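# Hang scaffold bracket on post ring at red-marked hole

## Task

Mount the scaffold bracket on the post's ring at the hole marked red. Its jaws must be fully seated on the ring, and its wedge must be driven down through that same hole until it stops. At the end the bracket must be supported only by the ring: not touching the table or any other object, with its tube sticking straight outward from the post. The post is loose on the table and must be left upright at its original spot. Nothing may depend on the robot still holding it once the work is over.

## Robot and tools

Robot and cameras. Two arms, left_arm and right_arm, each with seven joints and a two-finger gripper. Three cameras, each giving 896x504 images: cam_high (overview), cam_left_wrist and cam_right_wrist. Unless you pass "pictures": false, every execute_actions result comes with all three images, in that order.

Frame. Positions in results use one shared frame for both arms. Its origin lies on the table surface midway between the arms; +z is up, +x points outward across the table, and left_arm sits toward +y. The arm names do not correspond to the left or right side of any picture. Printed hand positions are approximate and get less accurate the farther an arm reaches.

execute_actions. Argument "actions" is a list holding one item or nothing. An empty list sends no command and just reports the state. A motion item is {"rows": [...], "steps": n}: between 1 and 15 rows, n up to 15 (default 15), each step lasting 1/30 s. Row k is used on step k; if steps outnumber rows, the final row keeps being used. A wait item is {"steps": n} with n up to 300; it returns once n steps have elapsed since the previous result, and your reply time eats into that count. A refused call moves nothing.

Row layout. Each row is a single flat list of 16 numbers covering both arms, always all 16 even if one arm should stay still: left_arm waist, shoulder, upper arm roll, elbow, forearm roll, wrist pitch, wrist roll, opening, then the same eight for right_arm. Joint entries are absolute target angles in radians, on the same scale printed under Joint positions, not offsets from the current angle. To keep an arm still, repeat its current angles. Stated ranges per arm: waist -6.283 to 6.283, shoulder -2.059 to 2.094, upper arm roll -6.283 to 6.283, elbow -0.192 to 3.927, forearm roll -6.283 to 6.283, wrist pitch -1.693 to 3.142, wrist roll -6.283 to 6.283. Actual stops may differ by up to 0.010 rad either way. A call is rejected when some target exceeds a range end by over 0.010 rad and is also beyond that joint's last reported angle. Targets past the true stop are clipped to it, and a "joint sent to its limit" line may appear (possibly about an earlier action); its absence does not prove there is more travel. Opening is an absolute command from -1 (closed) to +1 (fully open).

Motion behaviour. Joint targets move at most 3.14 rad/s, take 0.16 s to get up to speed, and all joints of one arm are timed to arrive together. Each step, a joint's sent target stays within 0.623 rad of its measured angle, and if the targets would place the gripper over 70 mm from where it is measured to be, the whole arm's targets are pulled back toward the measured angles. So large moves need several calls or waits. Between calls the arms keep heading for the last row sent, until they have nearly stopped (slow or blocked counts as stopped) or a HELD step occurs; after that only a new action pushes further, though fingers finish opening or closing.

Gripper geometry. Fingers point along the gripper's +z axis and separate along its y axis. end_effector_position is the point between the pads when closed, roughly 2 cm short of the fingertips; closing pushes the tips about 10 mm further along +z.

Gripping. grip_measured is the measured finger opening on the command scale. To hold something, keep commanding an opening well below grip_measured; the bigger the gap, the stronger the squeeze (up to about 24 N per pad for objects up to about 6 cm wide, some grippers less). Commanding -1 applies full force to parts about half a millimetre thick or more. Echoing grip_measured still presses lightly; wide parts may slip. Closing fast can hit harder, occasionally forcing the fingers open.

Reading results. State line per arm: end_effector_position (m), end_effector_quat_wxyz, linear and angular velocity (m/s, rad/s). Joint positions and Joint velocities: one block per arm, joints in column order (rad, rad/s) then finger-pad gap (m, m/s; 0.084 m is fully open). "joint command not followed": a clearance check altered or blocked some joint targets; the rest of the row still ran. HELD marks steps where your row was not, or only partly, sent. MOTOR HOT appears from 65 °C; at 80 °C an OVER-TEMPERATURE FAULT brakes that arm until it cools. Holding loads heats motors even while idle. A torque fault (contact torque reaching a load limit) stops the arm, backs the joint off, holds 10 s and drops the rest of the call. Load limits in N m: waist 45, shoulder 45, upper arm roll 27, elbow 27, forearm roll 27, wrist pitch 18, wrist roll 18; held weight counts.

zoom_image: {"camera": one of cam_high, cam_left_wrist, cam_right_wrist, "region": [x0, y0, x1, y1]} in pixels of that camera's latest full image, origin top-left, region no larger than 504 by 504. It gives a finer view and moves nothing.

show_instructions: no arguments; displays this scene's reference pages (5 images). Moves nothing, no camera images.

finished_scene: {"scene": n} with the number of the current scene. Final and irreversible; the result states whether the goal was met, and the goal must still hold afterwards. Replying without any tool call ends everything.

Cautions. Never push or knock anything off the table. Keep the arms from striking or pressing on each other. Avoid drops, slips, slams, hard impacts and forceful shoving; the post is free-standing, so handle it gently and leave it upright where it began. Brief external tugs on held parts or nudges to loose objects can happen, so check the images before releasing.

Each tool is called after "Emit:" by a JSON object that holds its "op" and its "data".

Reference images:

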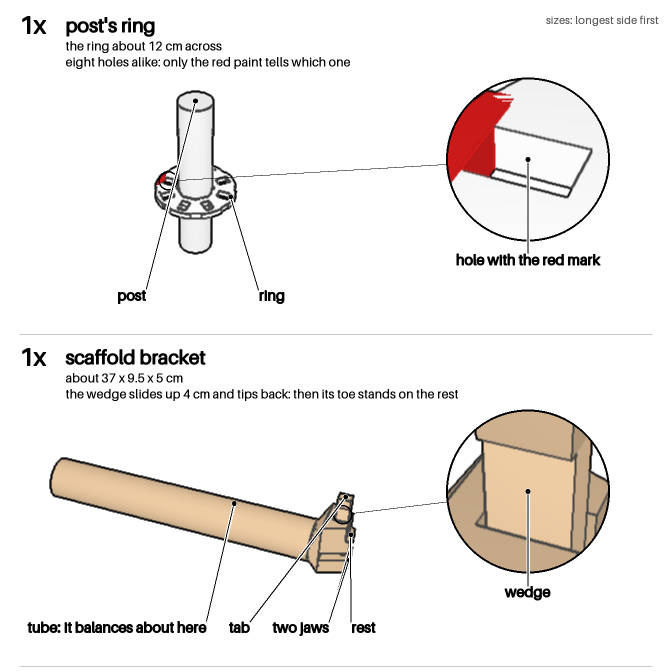

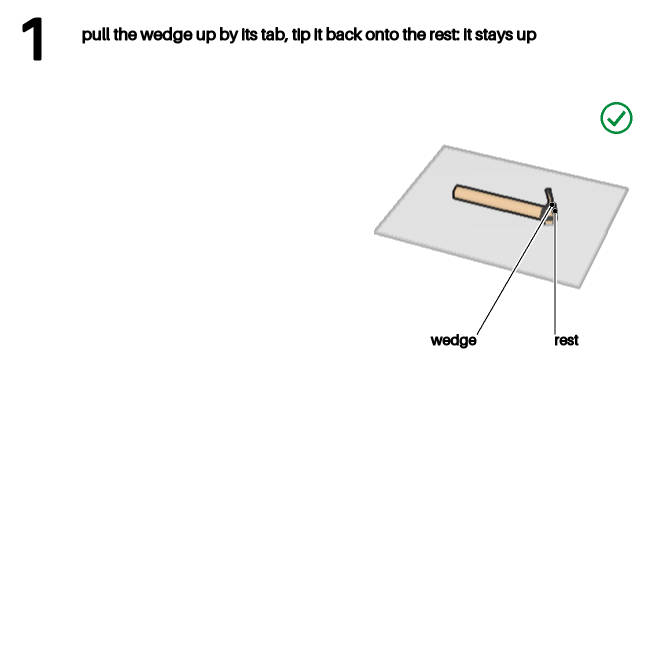

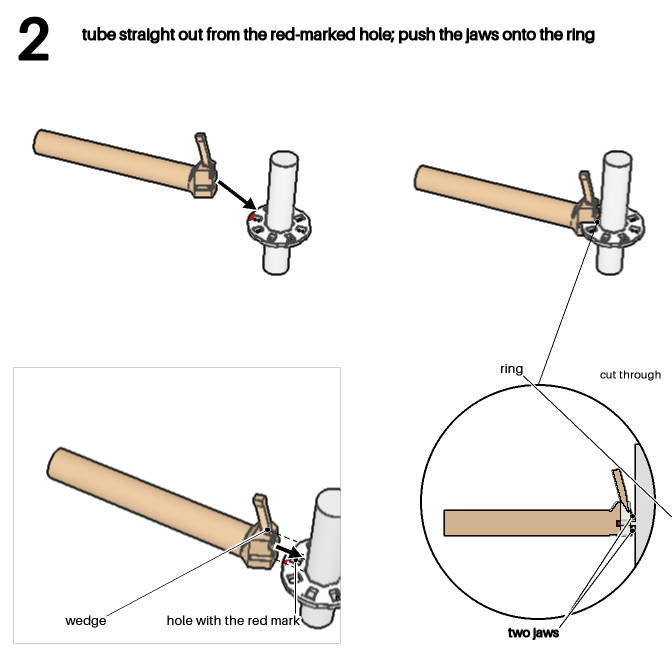

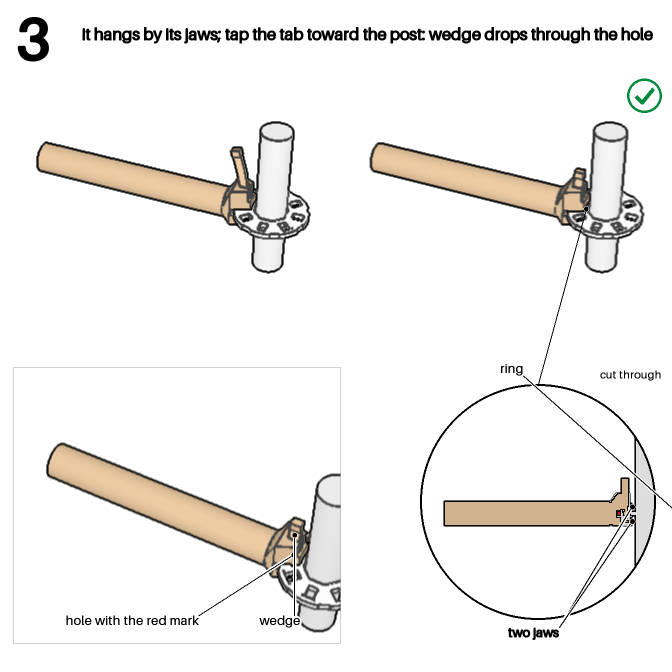

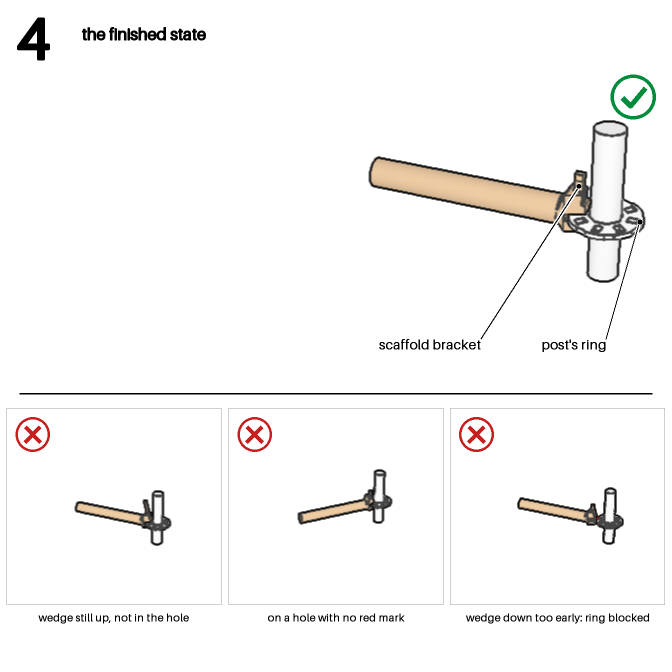

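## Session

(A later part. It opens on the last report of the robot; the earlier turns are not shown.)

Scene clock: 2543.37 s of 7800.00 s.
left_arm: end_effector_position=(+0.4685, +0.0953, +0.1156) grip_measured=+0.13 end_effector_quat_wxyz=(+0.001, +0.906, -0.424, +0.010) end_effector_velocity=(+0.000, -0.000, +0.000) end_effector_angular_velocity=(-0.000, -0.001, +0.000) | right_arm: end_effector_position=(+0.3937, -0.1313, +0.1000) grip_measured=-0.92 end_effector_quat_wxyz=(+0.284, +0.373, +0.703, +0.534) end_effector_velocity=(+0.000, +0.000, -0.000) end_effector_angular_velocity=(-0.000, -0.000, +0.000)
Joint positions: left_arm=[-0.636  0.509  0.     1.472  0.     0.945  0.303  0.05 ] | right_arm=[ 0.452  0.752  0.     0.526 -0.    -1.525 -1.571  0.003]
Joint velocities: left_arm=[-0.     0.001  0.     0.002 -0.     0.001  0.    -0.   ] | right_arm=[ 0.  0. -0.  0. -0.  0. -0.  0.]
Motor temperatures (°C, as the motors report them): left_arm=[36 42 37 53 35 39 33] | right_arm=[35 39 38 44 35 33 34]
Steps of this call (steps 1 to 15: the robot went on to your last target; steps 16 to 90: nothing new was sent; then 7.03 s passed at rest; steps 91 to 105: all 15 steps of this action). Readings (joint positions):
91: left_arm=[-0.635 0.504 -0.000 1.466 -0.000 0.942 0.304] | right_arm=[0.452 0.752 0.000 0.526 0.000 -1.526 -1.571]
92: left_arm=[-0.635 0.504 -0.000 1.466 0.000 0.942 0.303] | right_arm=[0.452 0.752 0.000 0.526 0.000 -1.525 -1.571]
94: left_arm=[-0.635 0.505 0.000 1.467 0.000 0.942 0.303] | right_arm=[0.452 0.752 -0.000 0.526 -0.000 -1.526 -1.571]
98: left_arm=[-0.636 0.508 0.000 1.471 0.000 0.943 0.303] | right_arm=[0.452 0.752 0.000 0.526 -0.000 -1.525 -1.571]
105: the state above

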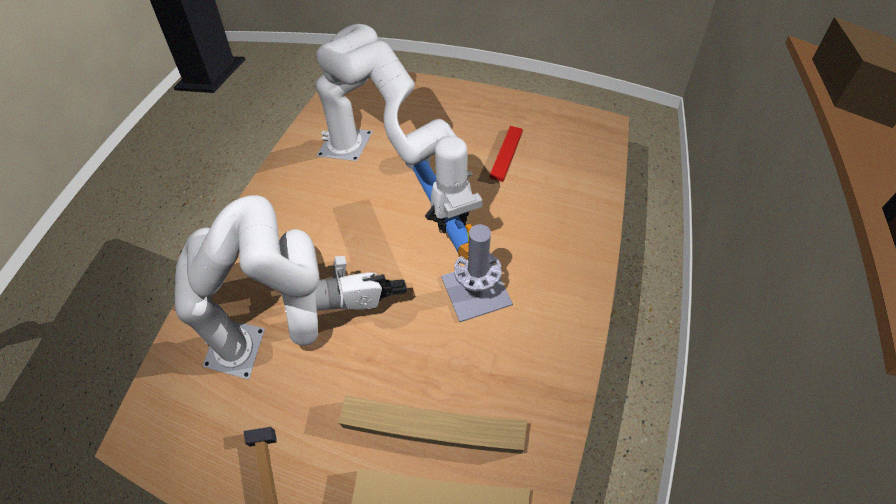

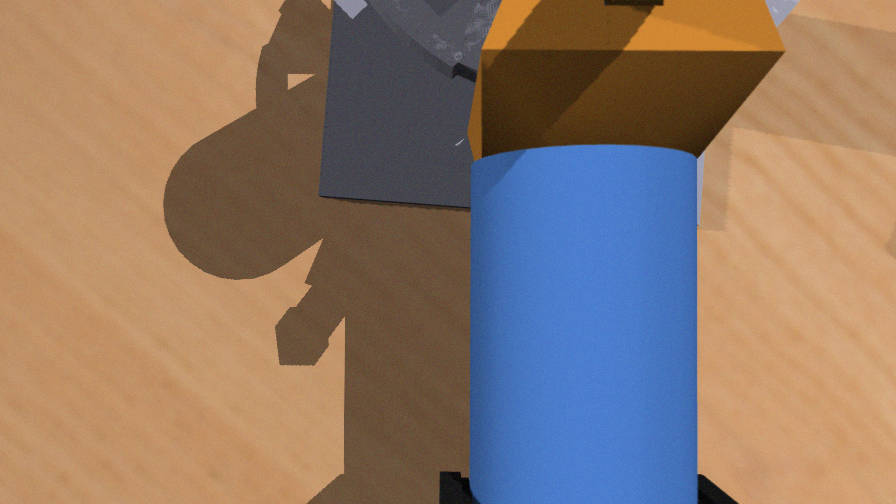

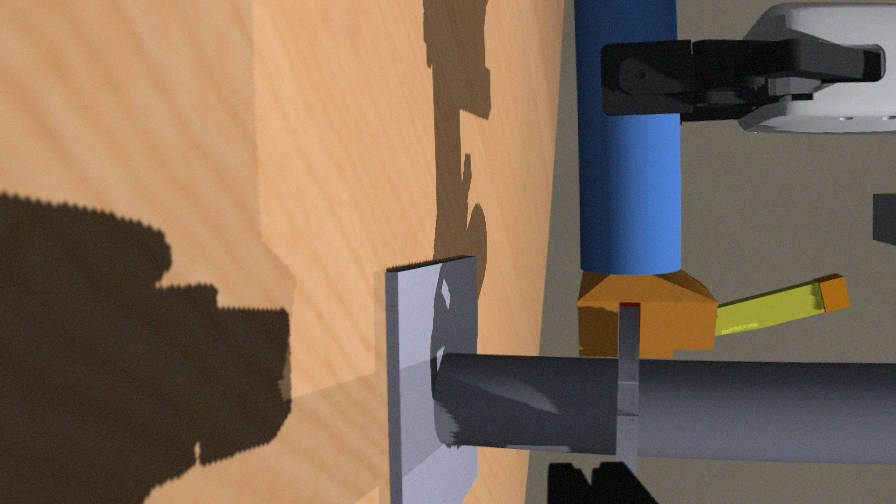

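Emit:
{"op": "execute_actions", "data": {"actions": [{"rows":[[-0.6360,0.5081,0,1.4718,0,0.9438,0.3028,-1,0.452,0.7518,0,0.5263,0,-1.5255,-1.571,-0.9],[-0.6358,0.5073,0,1.4706,0,0.9433,0.3030,-1,0.452,0.7518,0,0.5263,0,-1.5255,-1.571,-0.9],[-0.6358,0.5073,0,1.4706,0,0.9433,0.3030,-1,0.452,0.7518,0,0.5263,0,-1.5255,-1.571,-0.9],[-0.6358,0.5070,0,1.4698,0,0.9423,0.3030,-1,0.452,0.7518,0,0.5263,0,-1.5255,-1.571,-0.9],[-0.6358,0.5062,0,1.4676,0,0.9394,0.3030,-1,0.452,0.7518,0,0.5263,0,-1.5255,-1.571,-0.9],[-0.6358,0.5048,0,1.4641,0,0.9348,0.3030,-1,0.452,0.7518,0,0.5263,0,-1.5255,-1.571,-0.9],[-0.6357,0.5031,0,1.4594,0,0.9288,0.3030,-1,0.452,0.7518,0,0.5263,0,-1.5255,-1.571,-0.9],[-0.6357,0.5011,0,1.4540,0,0.9218,0.3030,-1,0.452,0.7518,0,0.5263,0,-1.5255,-1.571,-0.9],[-0.6357,0.4989,0,1.4482,0,0.9143,0.3031,-1,0.452,0.7518,0,0.5263,0,-1.5255,-1.571,-0.9],[-0.6357,0.4967,0,1.4424,0,0.9068,0.3031,-1,0.452,0.7518,0,0.5263,0,-1.5255,-1.571,-0.9],[-0.6356,0.4947,0,1.4370,0,0.8998,0.3031,-1,0.452,0.7518,0,0.5263,0,-1.5255,-1.571,-0.9],[-0.6356,0.4930,0,1.4323,0,0.8938,0.3031,-1,0.452,0.7518,0,0.5263,0,-1.5255,-1.571,-0.9],[-0.6356,0.4916,0,1.4288,0,0.8892,0.3031,-1,0.452,0.7518,0,0.5263,0,-1.5255,-1.571,-0.9],[-0.6356,0.4908,0,1.4266,0,0.8863,0.3031,-1,0.452,0.7518,0,0.5263,0,-1.5255,-1.571,-0.9],[-0.6356,0.4905,0,1.4258,0,0.8853,0.3031,-1,0.452,0.7518,0,0.5263,0,-1.5255,-1.571,-0.9]],"steps":15}], "pictures": false}}

Emit:
{"op": "execute_actions", "data": {"actions": [{"steps":12}]}}

Emit:
{"op": "zoom_image", "data": {"camera": "cam_right_wrist", "region": [570, 260, 690, 380]}}

Scene clock: 2640.93 s of 7800.00 s.
left_arm: end_effector_position=(+0.4684, +0.0953, +0.1133) grip_measured=+0.13 end_effector_quat_wxyz=(+0.003, +0.906, -0.424, +0.022) end_effector_velocity=(-0.001, +0.001, -0.008) end_effector_angular_velocity=(-0.037, -0.057, +0.002) | right_arm: end_effector_position=(+0.3937, -0.1314, +0.1000) grip_measured=-0.92 end_effector_quat_wxyz=(+0.284, +0.373, +0.703, +0.534) end_effector_velocity=(-0.000, +0.001, -0.000) end_effector_angular_velocity=(+0.000, +0.000, +0.001)
Joint positions: left_arm=[-0.636  0.494 -0.     1.435 -0.     0.896  0.303  0.05 ] | right_arm=[ 0.452  0.752 -0.     0.526 -0.    -1.525 -1.571  0.003]
Joint velocities: left_arm=[ 0.002 -0.039 -0.    -0.103 -0.001 -0.132 -0.    -0.   ] | right_arm=[ 0.002  0.     0.     0.     0.001 -0.     0.    -0.   ]
Motor temperatures (°C, as the motors report them): left_arm=[36 42 37 55 35 40 33] | right_arm=[35 39 38 44 35 33 34]
Steps of this call (steps 1 to 15: the robot went on to your last target; steps 16 to 90: nothing new was sent; then 94.07 s passed at rest; steps 91 to 105: all 15 steps of this action). Readings (joint positions):
91: left_arm=[-0.636 0.509 0.000 1.473 0.000 0.944 0.303] | right_arm=[0.452 0.752 -0.000 0.526 0.000 -1.525 -1.571]
92: left_arm=[-0.636 0.509 0.000 1.473 -0.000 0.944 0.303] | right_arm=[0.452 0.752 -0.000 0.526 0.000 -1.525 -1.571]
94: left_arm=[-0.636 0.508 -0.000 1.472 -0.000 0.943 0.303] | right_arm=[0.452 0.752 -0.000 0.526 0.000 -1.525 -1.571]
98: left_arm=[-0.636 0.505 -0.000 1.466 -0.000 0.936 0.303] | right_arm=[0.452 0.752 -0.000 0.526 -0.000 -1.525 -1.571]
105: the state above

Scene clock: 2641.33 s of 7800.00 s.
left_arm: end_effector_position=(+0.4683, +0.0954, +0.1127) grip_measured=+0.13 end_effector_quat_wxyz=(+0.003, +0.906, -0.424, +0.025) end_effector_velocity=(-0.000, +0.001, -0.001) end_effector_angular_velocity=(+0.001, +0.001, +0.002) | right_arm: end_effector_position=(+0.3937, -0.1314, +0.1000) grip_measured=-0.92 end_effector_quat_wxyz=(+0.284, +0.373, +0.703, +0.534) end_effector_velocity=(-0.000, +0.000, -0.000) end_effector_angular_velocity=(-0.002, +0.000, +0.001)
Joint positions: left_arm=[-0.636  0.49  -0.     1.426 -0.     0.885  0.303  0.05 ] | right_arm=[ 0.452  0.752  0.     0.526  0.    -1.525 -1.571  0.003]
Joint velocities: left_arm=[ 0.    -0.     0.001 -0.003 -0.    -0.001 -0.001  0.   ] | right_arm=[ 0.001  0.001  0.    -0.    -0.     0.    -0.001  0.   ]
Motor temperatures (°C, as the motors report them): left_arm=[36 42 37 55 35 40 33] | right_arm=[35 39 38 44 35 33 34]
Steps of this call (steps 1 to 12: the robot went on to your last target). Readings (joint positions):
1: left_arm=[-0.636 0.493 -0.000 1.432 -0.000 0.893 0.303] | right_arm=[0.452 0.752 0.000 0.526 0.000 -1.525 -1.571]
2: left_arm=[-0.636 0.492 -0.000 1.430 -0.000 0.890 0.303] | right_arm=[0.452 0.752 -0.000 0.526 -0.000 -1.526 -1.571]
4: left_arm=[-0.636 0.491 -0.000 1.428 -0.000 0.887 0.303] | right_arm=[0.452 0.752 -0.000 0.526 0.000 -1.525 -1.571]
8: left_arm=[-0.636 0.491 -0.000 1.427 -0.000 0.886 0.303] | right_arm=[0.452 0.752 -0.000 0.526 0.000 -1.525 -1.571]
12: the state above

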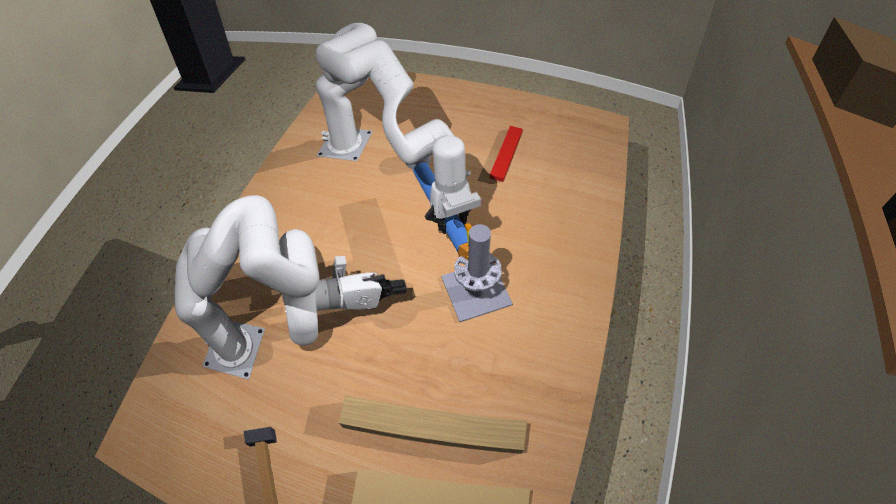

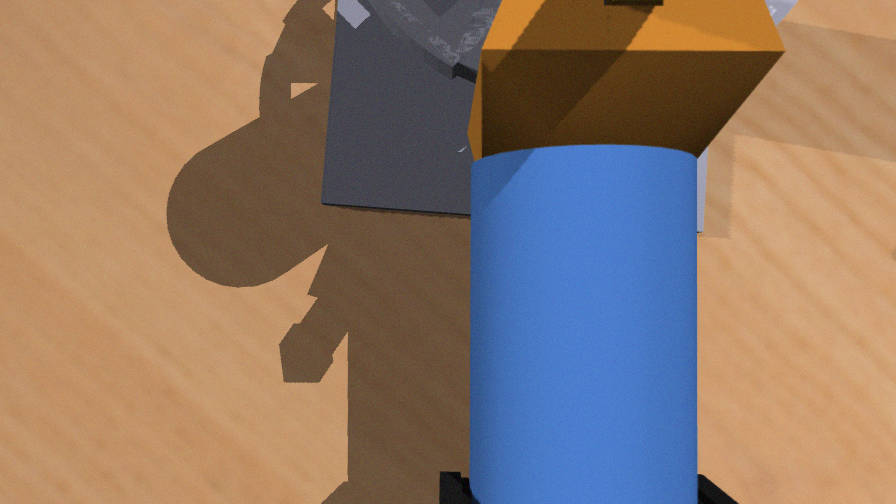

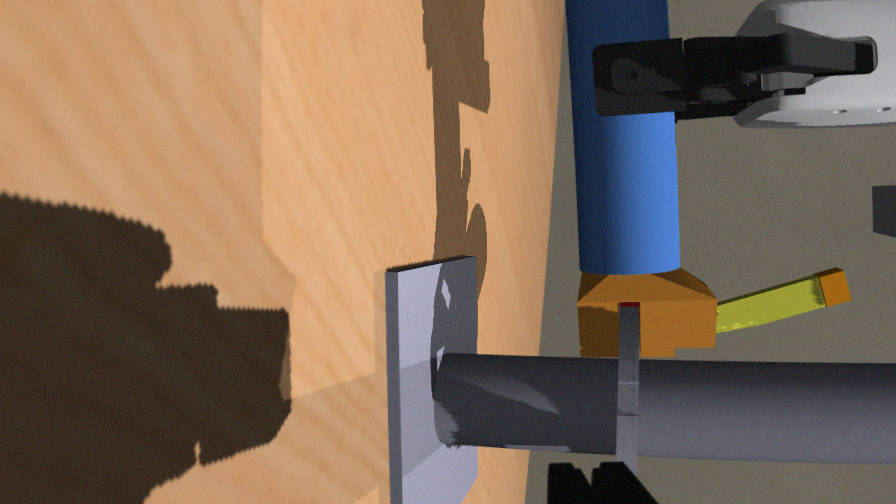

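Region (570, 260, 690, 380) of cam_right_wrist's 896x504 image, scaled by 4.200, with more detail than that image has.

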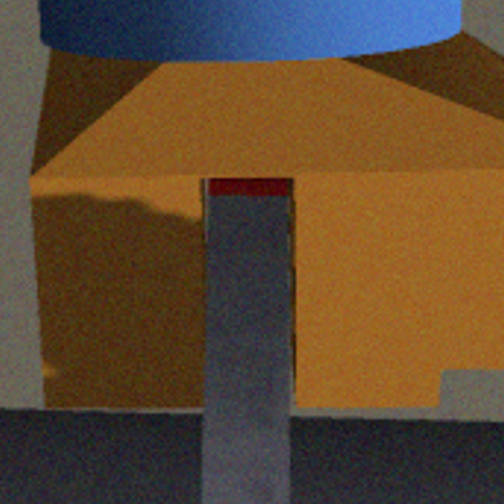

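Emit:
{"op": "execute_actions", "data": {"actions": [{"rows":[[-0.6356,0.4905,0,1.4258,0,0.8853,0.3031,-0.6,0.452,0.7518,0,0.5263,0,-1.5255,-1.571,-0.9],[-0.6356,0.4905,0,1.4258,0,0.8853,0.3031,-0.3,0.452,0.7518,0,0.5263,0,-1.5255,-1.571,-0.9],[-0.6356,0.4905,0,1.4258,0,0.8853,0.3031,-0.1,0.452,0.7518,0,0.5263,0,-1.5255,-1.571,-0.9],[-0.6356,0.4905,0,1.4258,0,0.8853,0.3031,0.0,0.452,0.7518,0,0.5263,0,-1.5255,-1.571,-0.9],[-0.6356,0.4905,0,1.4258,0,0.8853,0.3031,0.05,0.452,0.7518,0,0.5263,0,-1.5255,-1.571,-0.9],[-0.6356,0.4905,0,1.4258,0,0.8853,0.3031,0.09,0.452,0.7518,0,0.5263,0,-1.5255,-1.571,-0.9],[-0.6356,0.4905,0,1.4258,0,0.8853,0.3031,0.12,0.452,0.7518,0,0.5263,0,-1.5255,-1.571,-0.9],[-0.6356,0.4905,0,1.4258,0,0.8853,0.3031,0.15,0.452,0.7518,0,0.5263,0,-1.5255,-1.571,-0.9],[-0.6356,0.4905,0,1.4258,0,0.8853,0.3031,0.18,0.452,0.7518,0,0.5263,0,-1.5255,-1.571,-0.9],[-0.6356,0.4905,0,1.4258,0,0.8853,0.3031,0.21,0.452,0.7518,0,0.5263,0,-1.5255,-1.571,-0.9],[-0.6356,0.4905,0,1.4258,0,0.8853,0.3031,0.25,0.452,0.7518,0,0.5263,0,-1.5255,-1.571,-0.9],[-0.6356,0.4905,0,1.4258,0,0.8853,0.3031,0.30,0.452,0.7518,0,0.5263,0,-1.5255,-1.571,-0.9],[-0.6356,0.4905,0,1.4258,0,0.8853,0.3031,0.36,0.452,0.7518,0,0.5263,0,-1.5255,-1.571,-0.9],[-0.6356,0.4905,0,1.4258,0,0.8853,0.3031,0.43,0.452,0.7518,0,0.5263,0,-1.5255,-1.571,-0.9],[-0.6356,0.4905,0,1.4258,0,0.8853,0.3031,0.5,0.452,0.7518,0,0.5263,0,-1.5255,-1.571,-0.9]],"steps":15}], "pictures": false}}

Emit:
{"op": "execute_actions", "data": {"actions": [{"steps":12}]}}

Scene clock: 2658.53 s of 7800.00 s.
left_arm: end_effector_position=(+0.4703, +0.0944, +0.1163) grip_measured=+0.45 end_effector_quat_wxyz=(+0.004, +0.905, -0.423, +0.029) end_effector_velocity=(-0.021, +0.013, -0.038) end_effector_angular_velocity=(+0.047, +0.074, +0.000) | right_arm: end_effector_position=(+0.3937, -0.1314, +0.1000) grip_measured=-0.92 end_effector_quat_wxyz=(+0.284, +0.373, +0.703, +0.534) end_effector_velocity=(-0.000, +0.001, -0.000) end_effector_angular_velocity=(+0.000, +0.001, +0.002)
Joint positions: left_arm=[-0.636  0.487  0.     1.43   0.     0.884  0.303  0.063] | right_arm=[ 0.452  0.752  0.     0.526 -0.    -1.525 -1.571  0.003]
Joint velocities: left_arm=[ 0.001  0.032 -0.001 -0.044 -0.     0.012  0.     0.085] | right_arm=[ 0.     0.001  0.     0.    -0.001  0.     0.    -0.   ]
Motor temperatures (°C, as the motors report them): left_arm=[36 42 37 54 35 40 33] | right_arm=[35 39 38 44 35 33 34]
Steps of this call (steps 1 to 30: the robot went on to your last target; steps 31 to 90: nothing new was sent; then 13.70 s passed at rest; steps 91 to 105: all 15 steps of this action). Readings (joint positions):
91: left_arm=[-0.636 0.491 0.000 1.426 0.000 0.885 0.303] | right_arm=[0.452 0.752 -0.000 0.526 -0.000 -1.525 -1.571]
92: left_arm=[-0.636 0.490 0.000 1.426 0.000 0.885 0.303] | right_arm=[0.452 0.752 0.000 0.526 -0.000 -1.526 -1.571]
94: left_arm=[-0.636 0.490 0.000 1.426 -0.000 0.885 0.303] | right_arm=[0.452 0.752 0.000 0.526 0.000 -1.526 -1.571]
98: left_arm=[-0.636 0.491 0.000 1.426 0.000 0.885 0.303] | right_arm=[0.452 0.752 0.000 0.526 0.000 -1.525 -1.571]
105: the state above

Scene clock: 2658.93 s of 7800.00 s.
left_arm: end_effector_position=(+0.4683, +0.0956, +0.1126) grip_measured=+0.49 end_effector_quat_wxyz=(+0.003, +0.906, -0.423, +0.025) end_effector_velocity=(-0.001, +0.001, -0.002) end_effector_angular_velocity=(+0.003, +0.003, +0.001) | right_arm: end_effector_position=(+0.3937, -0.1314, +0.1000) grip_measured=-0.92 end_effector_quat_wxyz=(+0.284, +0.373, +0.703, +0.534) end_effector_velocity=(+0.000, +0.000, +0.000) end_effector_angular_velocity=(-0.000, -0.001, -0.000)
Joint positions: left_arm=[-0.636  0.49  -0.     1.426  0.     0.885  0.303  0.065] | right_arm=[ 0.452  0.752 -0.     0.526 -0.    -1.525 -1.571  0.003]
Joint velocities: left_arm=[ 0.001  0.002  0.    -0.002  0.001  0.    -0.     0.   ] | right_arm=[ 0.    -0.    -0.     0.001  0.001 -0.    -0.001 -0.   ]
Motor temperatures (°C, as the motors report them): left_arm=[36 42 37 54 35 40 33] | right_arm=[35 39 38 44 35 33 34]
Steps of this call (steps 1 to 12: the robot went on to your last target). Readings (joint positions):
1: left_arm=[-0.636 0.488 0.000 1.428 0.000 0.884 0.303] | right_arm=[0.452 0.752 0.000 0.526 0.000 -1.526 -1.571]
2: left_arm=[-0.636 0.489 0.000 1.427 0.000 0.885 0.303] | right_arm=[0.452 0.752 -0.000 0.526 0.000 -1.526 -1.571]
4: left_arm=[-0.636 0.490 0.000 1.426 0.000 0.885 0.303] | right_arm=[0.452 0.752 0.000 0.526 -0.000 -1.525 -1.571]
8: left_arm=[-0.636 0.490 0.000 1.426 0.000 0.885 0.303] | right_arm=[0.452 0.752 -0.000 0.526 0.000 -1.525 -1.571]
12: the state above

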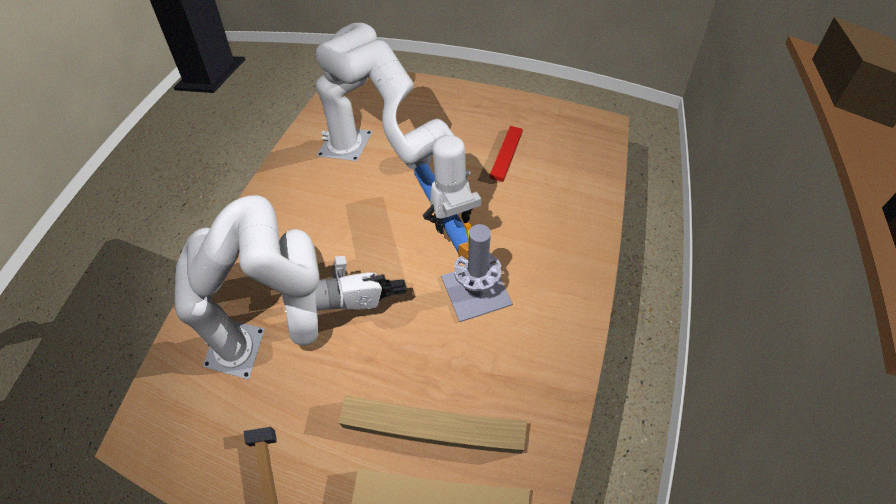

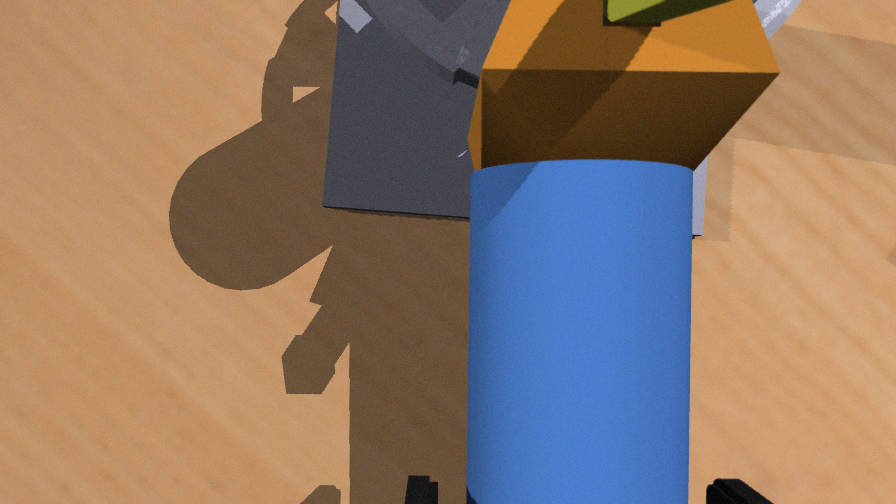

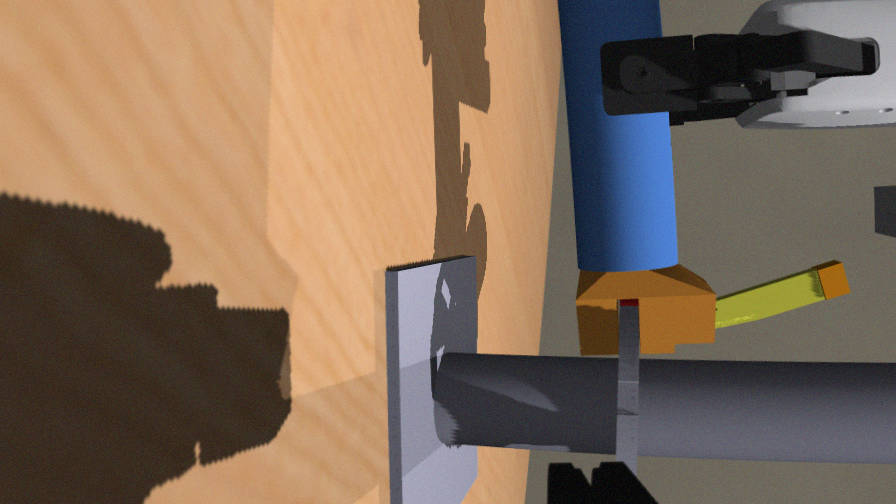

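Emit:
{"op": "execute_actions", "data": {"actions": [{"rows":[[-0.6358,0.4902,0,1.4268,0,0.8854,0.3029,0.5,0.452,0.7518,0,0.5263,0,-1.5255,-1.571,-0.9],[-0.6363,0.4893,0,1.4299,0,0.8857,0.3022,0.5,0.452,0.7518,0,0.5263,0,-1.5255,-1.571,-0.9],[-0.6371,0.4878,0,1.4349,0,0.8862,0.3011,0.5,0.452,0.7518,0,0.5263,0,-1.5255,-1.571,-0.9],[-0.6383,0.4857,0,1.4417,0,0.8868,0.2997,0.5,0.452,0.7518,0,0.5263,0,-1.5255,-1.571,-0.9],[-0.6397,0.4832,0,1.4501,0,0.8876,0.2978,0.5,0.452,0.7518,0,0.5263,0,-1.5255,-1.571,-0.9],[-0.6413,0.4802,0,1.4601,0,0.8886,0.2957,0.5,0.452,0.7518,0,0.5263,0,-1.5255,-1.571,-0.9],[-0.6432,0.4769,0,1.4712,0,0.8897,0.2933,0.5,0.452,0.7518,0,0.5263,0,-1.5255,-1.571,-0.9],[-0.6452,0.4733,0,1.4832,0,0.8908,0.2907,0.5,0.452,0.7518,0,0.5263,0,-1.5255,-1.571,-0.9],[-0.6473,0.4695,0,1.4959,0,0.8920,0.2880,0.5,0.452,0.7518,0,0.5263,0,-1.5255,-1.571,-0.9],[-0.6495,0.4656,0,1.5089,0,0.8933,0.2852,0.5,0.452,0.7518,0,0.5263,0,-1.5255,-1.571,-0.9],[-0.6517,0.4617,0,1.5219,0,0.8946,0.2823,0.5,0.452,0.7518,0,0.5263,0,-1.5255,-1.571,-0.9],[-0.6538,0.4579,0,1.5346,0,0.8958,0.2796,0.5,0.452,0.7518,0,0.5263,0,-1.5255,-1.571,-0.9],[-0.6558,0.4543,0,1.5466,0,0.8969,0.2770,0.5,0.452,0.7518,0,0.5263,0,-1.5255,-1.571,-0.9],[-0.6577,0.4510,0,1.5577,0,0.8980,0.2746,0.5,0.452,0.7518,0,0.5263,0,-1.5255,-1.571,-0.9],[-0.6593,0.4480,0,1.5677,0,0.8990,0.2725,0.5,0.452,0.7518,0,0.5263,0,-1.5255,-1.571,-0.9]],"steps":15}], "pictures": false}}

Emit:
{"op": "execute_actions", "data": {"actions": [{"rows":[[-0.6607,0.4455,0,1.5761,0,0.8998,0.2706,0.3,0.452,0.7518,0,0.5263,0,-1.5255,-1.571,-0.9],[-0.6619,0.4434,0,1.5829,0,0.9004,0.2692,0.1,0.452,0.7518,0,0.5263,0,-1.5255,-1.571,-0.9],[-0.6627,0.4419,0,1.5879,0,0.9009,0.2681,-0.1,0.452,0.7518,0,0.5263,0,-1.5255,-1.571,-0.9],[-0.6632,0.4410,0,1.5910,0,0.9012,0.2674,-0.3,0.452,0.7518,0,0.5263,0,-1.5255,-1.571,-0.9],[-0.6634,0.4407,0,1.5920,0,0.9013,0.2672,-0.5,0.452,0.7518,0,0.5263,0,-1.5255,-1.571,-0.9],[-0.6634,0.4407,0,1.5920,0,0.9013,0.2672,-0.7,0.452,0.7518,0,0.5263,0,-1.5255,-1.571,-0.9],[-0.6634,0.4407,0,1.5920,0,0.9013,0.2672,-0.9,0.452,0.7518,0,0.5263,0,-1.5255,-1.571,-0.9],[-0.6634,0.4407,0,1.5920,0,0.9013,0.2672,-1,0.452,0.7518,0,0.5263,0,-1.5255,-1.571,-0.9]],"steps":15}], "pictures": false}}

Emit:
{"op": "execute_actions", "data": {"actions": [{"steps":10}]}}

Scene clock: 2734.23 s of 7800.00 s.
left_arm: end_effector_position=(+0.4953, +0.0648, +0.1769) grip_measured=+0.49 end_effector_quat_wxyz=(+0.014, +0.903, -0.420, +0.088) end_effector_velocity=(+0.078, -0.099, +0.230) end_effector_angular_velocity=(-0.254, -0.354, +0.013) | right_arm: end_effector_position=(+0.3937, -0.1314, +0.1000) grip_measured=-0.92 end_effector_quat_wxyz=(+0.284, +0.373, +0.703, +0.534) end_effector_velocity=(-0.000, +0.000, -0.000) end_effector_angular_velocity=(+0.000, +0.001, +0.000)
Joint positions: left_arm=[-0.653  0.459 -0.     1.531  0.     0.895  0.281  0.065] | right_arm=[ 0.452  0.752  0.     0.526 -0.    -1.526 -1.571  0.003]
Joint velocities: left_arm=[-0.061 -0.11  -0.001  0.358  0.     0.033 -0.076  0.   ] | right_arm=[ 0.     0.    -0.    -0.    -0.001  0.     0.001  0.   ]
Motor temperatures (°C, as the motors report them): left_arm=[36 41 37 50 35 39 33] | right_arm=[35 39 38 44 35 33 34]
Steps of this call (steps 1 to 15: the robot went on to your last target; steps 16 to 90: nothing new was sent; then 71.80 s passed at rest; steps 91 to 105: all 15 steps of this action). Readings (joint positions):
91: left_arm=[-0.636 0.490 0.000 1.426 -0.000 0.885 0.303] | right_arm=[0.452 0.752 0.000 0.526 -0.000 -1.526 -1.571]
92: left_arm=[-0.636 0.490 0.000 1.426 -0.000 0.885 0.303] | right_arm=[0.452 0.752 0.000 0.526 -0.000 -1.525 -1.571]
94: left_arm=[-0.636 0.490 0.000 1.429 -0.000 0.886 0.302] | right_arm=[0.452 0.752 0.000 0.526 0.000 -1.525 -1.571]
98: left_arm=[-0.640 0.483 0.000 1.452 -0.000 0.888 0.297] | right_arm=[0.452 0.752 -0.000 0.526 -0.000 -1.526 -1.571]
105: the state above

Scene clock: 2734.73 s of 7800.00 s.
left_arm: end_effector_position=(+0.5070, +0.0494, +0.2150) grip_measured=-1.00 end_effector_quat_wxyz=(+0.020, +0.901, -0.417, +0.122) end_effector_velocity=(+0.001, -0.003, +0.007) end_effector_angular_velocity=(-0.009, -0.012, -0.003) | right_arm: end_effector_position=(+0.3937, -0.1314, +0.1000) grip_measured=-0.92 end_effector_quat_wxyz=(+0.284, +0.373, +0.703, +0.534) end_effector_velocity=(+0.000, +0.000, +0.000) end_effector_angular_velocity=(+0.001, -0.000, -0.001)
Joint positions: left_arm=[-0.663  0.441  0.     1.591 -0.     0.901  0.267  0.   ] | right_arm=[ 0.452  0.752  0.     0.526 -0.    -1.525 -1.571  0.003]
Joint velocities: left_arm=[-0.001 -0.005 -0.002  0.009  0.    -0.001 -0.     0.   ] | right_arm=[ 0.    -0.001 -0.     0.     0.001  0.     0.001 -0.   ]
Motor temperatures (°C, as the motors report them): left_arm=[36 41 37 50 35 39 33] | right_arm=[35 39 38 44 35 33 34]
Steps of this call (steps 1 to 15: all 15 steps of this action). Readings (joint positions):
1: left_arm=[-0.655 0.455 -0.000 1.543 0.000 0.896 0.278] | right_arm=[0.452 0.752 0.000 0.526 0.000 -1.525 -1.571]
2: left_arm=[-0.657 0.452 -0.000 1.554 0.000 0.897 0.276] | right_arm=[0.452 0.752 -0.000 0.526 0.000 -1.525 -1.571]
4: left_arm=[-0.660 0.446 -0.000 1.572 0.000 0.899 0.272] | right_arm=[0.452 0.752 -0.000 0.526 -0.000 -1.525 -1.571]
8: left_arm=[-0.663 0.441 -0.000 1.588 -0.000 0.901 0.268] | right_arm=[0.452 0.752 0.000 0.526 -0.000 -1.526 -1.571]
15: the state above

Scene clock: 2735.07 s of 7800.00 s.
left_arm: end_effector_position=(+0.5072, +0.0490, +0.2159) grip_measured=-1.00 end_effector_quat_wxyz=(+0.021, +0.901, -0.417, +0.123) end_effector_velocity=(+0.000, -0.000, +0.001) end_effector_angular_velocity=(-0.000, -0.001, -0.001) | right_arm: end_effector_position=(+0.3937, -0.1314, +0.1000) grip_measured=-0.92 end_effector_quat_wxyz=(+0.284, +0.373, +0.703, +0.534) end_effector_velocity=(-0.000, +0.000, +0.000) end_effector_angular_velocity=(-0.001, -0.002, +0.001)
Joint positions: left_arm=[-0.663  0.441  0.     1.592  0.     0.901  0.267  0.   ] | right_arm=[ 0.452  0.752 -0.     0.526 -0.    -1.525 -1.571  0.003]
Joint velocities: left_arm=[-0.001 -0.001  0.001  0.     0.    -0.     0.001  0.   ] | right_arm=[ 0.    -0.001  0.    -0.    -0.001  0.    -0.002 -0.   ]
Motor temperatures (°C, as the motors report them): left_arm=[36 41 37 50 35 39 33] | right_arm=[35 39 38 44 35 33 34]
Steps of this call (steps 1 to 10: the robot went on to your last target). Readings (joint positions):
1: left_arm=[-0.663 0.441 0.000 1.591 -0.000 0.901 0.267] | right_arm=[0.452 0.752 -0.000 0.526 -0.000 -1.526 -1.571]
2: left_arm=[-0.663 0.441 0.000 1.591 -0.000 0.901 0.267] | right_arm=[0.452 0.752 0.000 0.526 0.000 -1.525 -1.571]
4: left_arm=[-0.663 0.441 0.000 1.592 -0.000 0.901 0.267] | right_arm=[0.452 0.752 -0.000 0.526 0.000 -1.525 -1.571]
8: left_arm=[-0.663 0.441 0.000 1.592 -0.000 0.901 0.267] | right_arm=[0.452 0.752 0.000 0.526 0.000 -1.525 -1.571]
10: the state above

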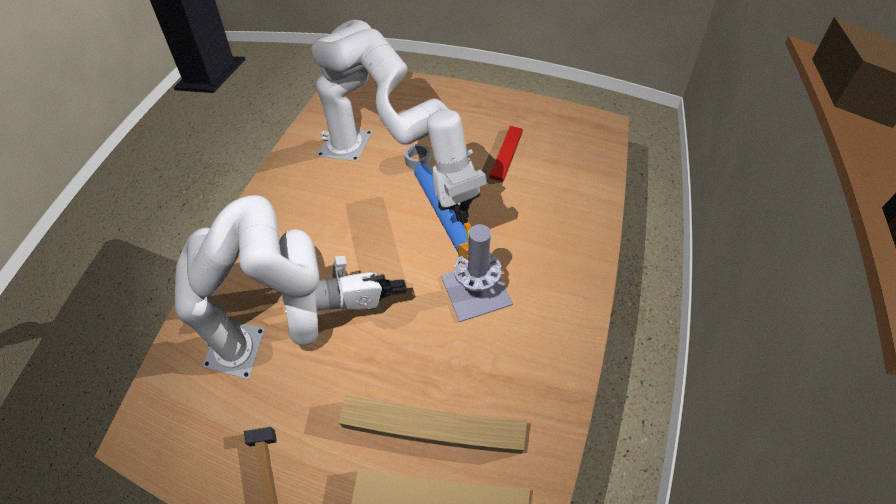

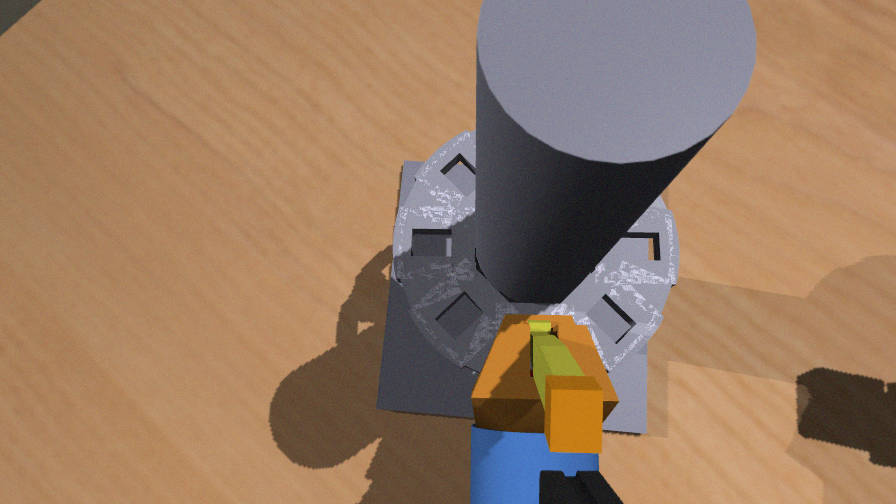

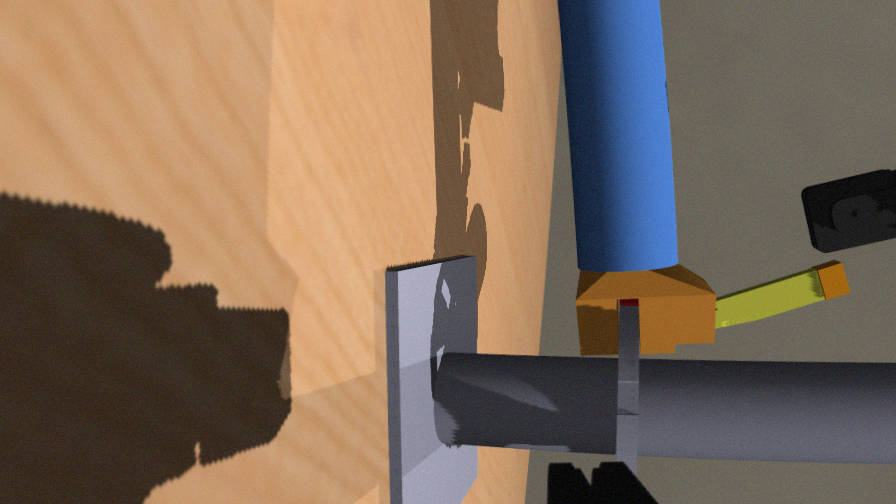

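Emit:
{"op": "execute_actions", "data": {"actions": []}}

Scene clock: 2759.47 s of 7800.00 s.
left_arm: end_effector_position=(+0.5072, +0.0490, +0.2160) grip_measured=-1.00 end_effector_quat_wxyz=(+0.021, +0.900, -0.417, +0.123) end_effector_velocity=(+0.000, -0.001, +0.001) end_effector_angular_velocity=(-0.002, -0.000, +0.001) | right_arm: end_effector_position=(+0.3937, -0.1314, +0.1000) grip_measured=-0.92 end_effector_quat_wxyz=(+0.284, +0.373, +0.703, +0.534) end_effector_velocity=(-0.000, +0.000, +0.000) end_effector_angular_velocity=(-0.001, -0.000, +0.001)
Joint positions: left_arm=[-0.663  0.441 -0.     1.592  0.     0.901  0.267  0.   ] | right_arm=[ 0.452  0.752 -0.     0.526 -0.    -1.526 -1.571  0.003]
Joint velocities: left_arm=[ 0.    -0.    -0.001  0.001 -0.001 -0.    -0.001  0.   ] | right_arm=[ 0.001 -0.     0.    -0.    -0.     0.    -0.001 -0.   ]
Motor temperatures (°C, as the motors report them): left_arm=[36 41 37 50 35 39 33] | right_arm=[35 39 38 44 35 33 34]
Steps of this call (steps 1 to 15: the robot went on to your last target; steps 16 to 90: nothing new was sent; then 21.40 s passed at rest). Readings (joint positions):
1: left_arm=[-0.663 0.441 0.000 1.592 -0.000 0.901 0.267] | right_arm=[0.452 0.752 0.000 0.526 -0.000 -1.525 -1.571]
2: left_arm=[-0.663 0.441 0.000 1.592 -0.000 0.901 0.267] | right_arm=[0.452 0.752 -0.000 0.526 0.000 -1.525 -1.571]
4: left_arm=[-0.663 0.441 0.000 1.592 0.000 0.901 0.267] | right_arm=[0.452 0.752 0.000 0.526 -0.000 -1.525 -1.571]
8: left_arm=[-0.663 0.441 0.000 1.592 -0.000 0.901 0.267] | right_arm=[0.452 0.752 -0.000 0.526 -0.000 -1.525 -1.571]
90: the state above
All arms were judged still, so your last target was given up. Only a new action makes them travel on or press farther. Fingers that are still opening or closing keep moving.

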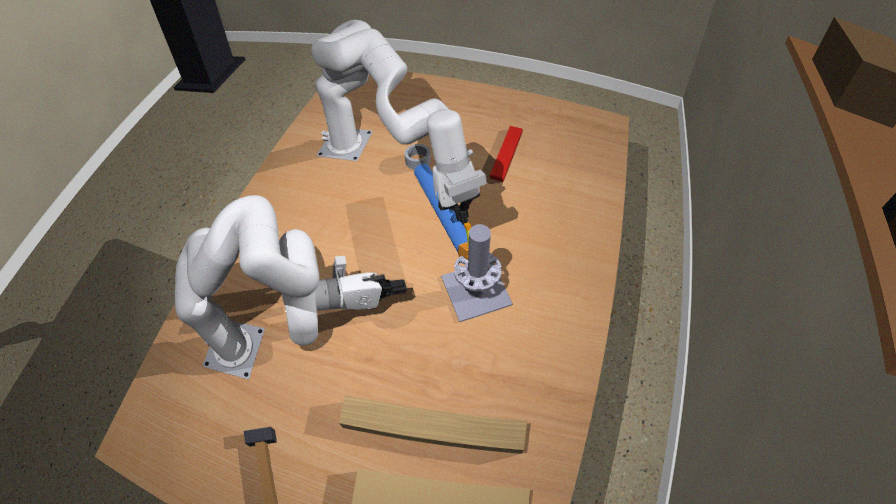

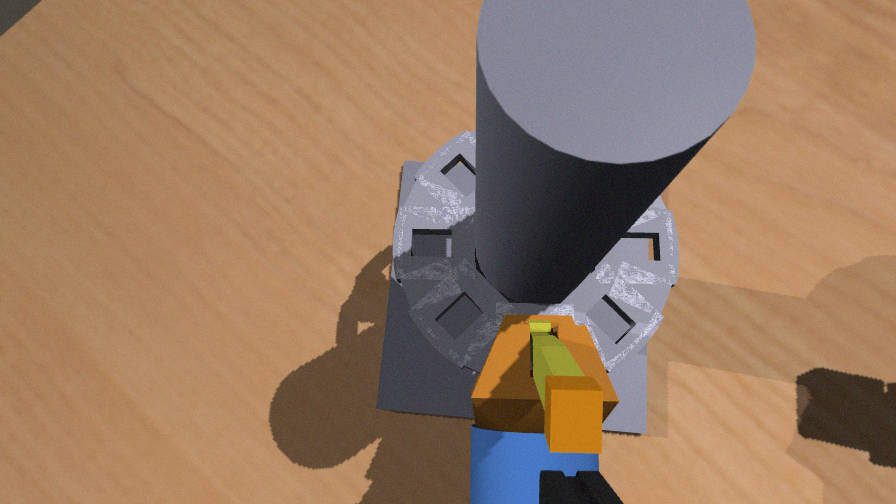

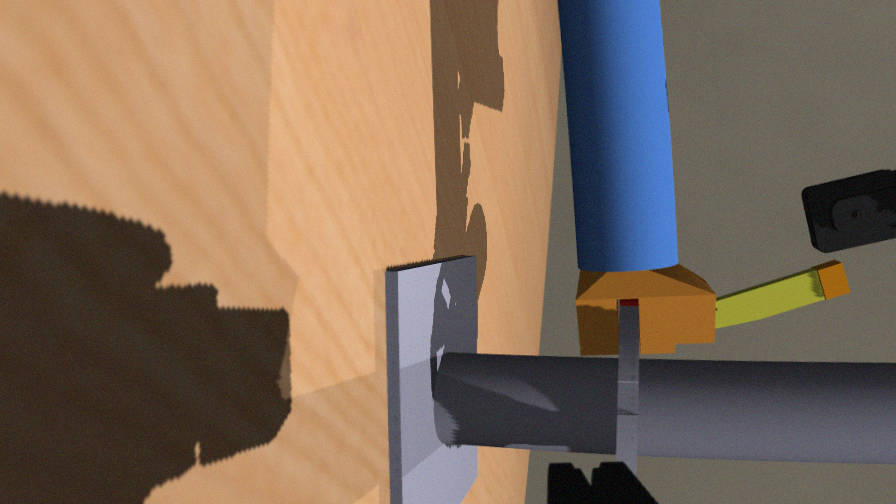

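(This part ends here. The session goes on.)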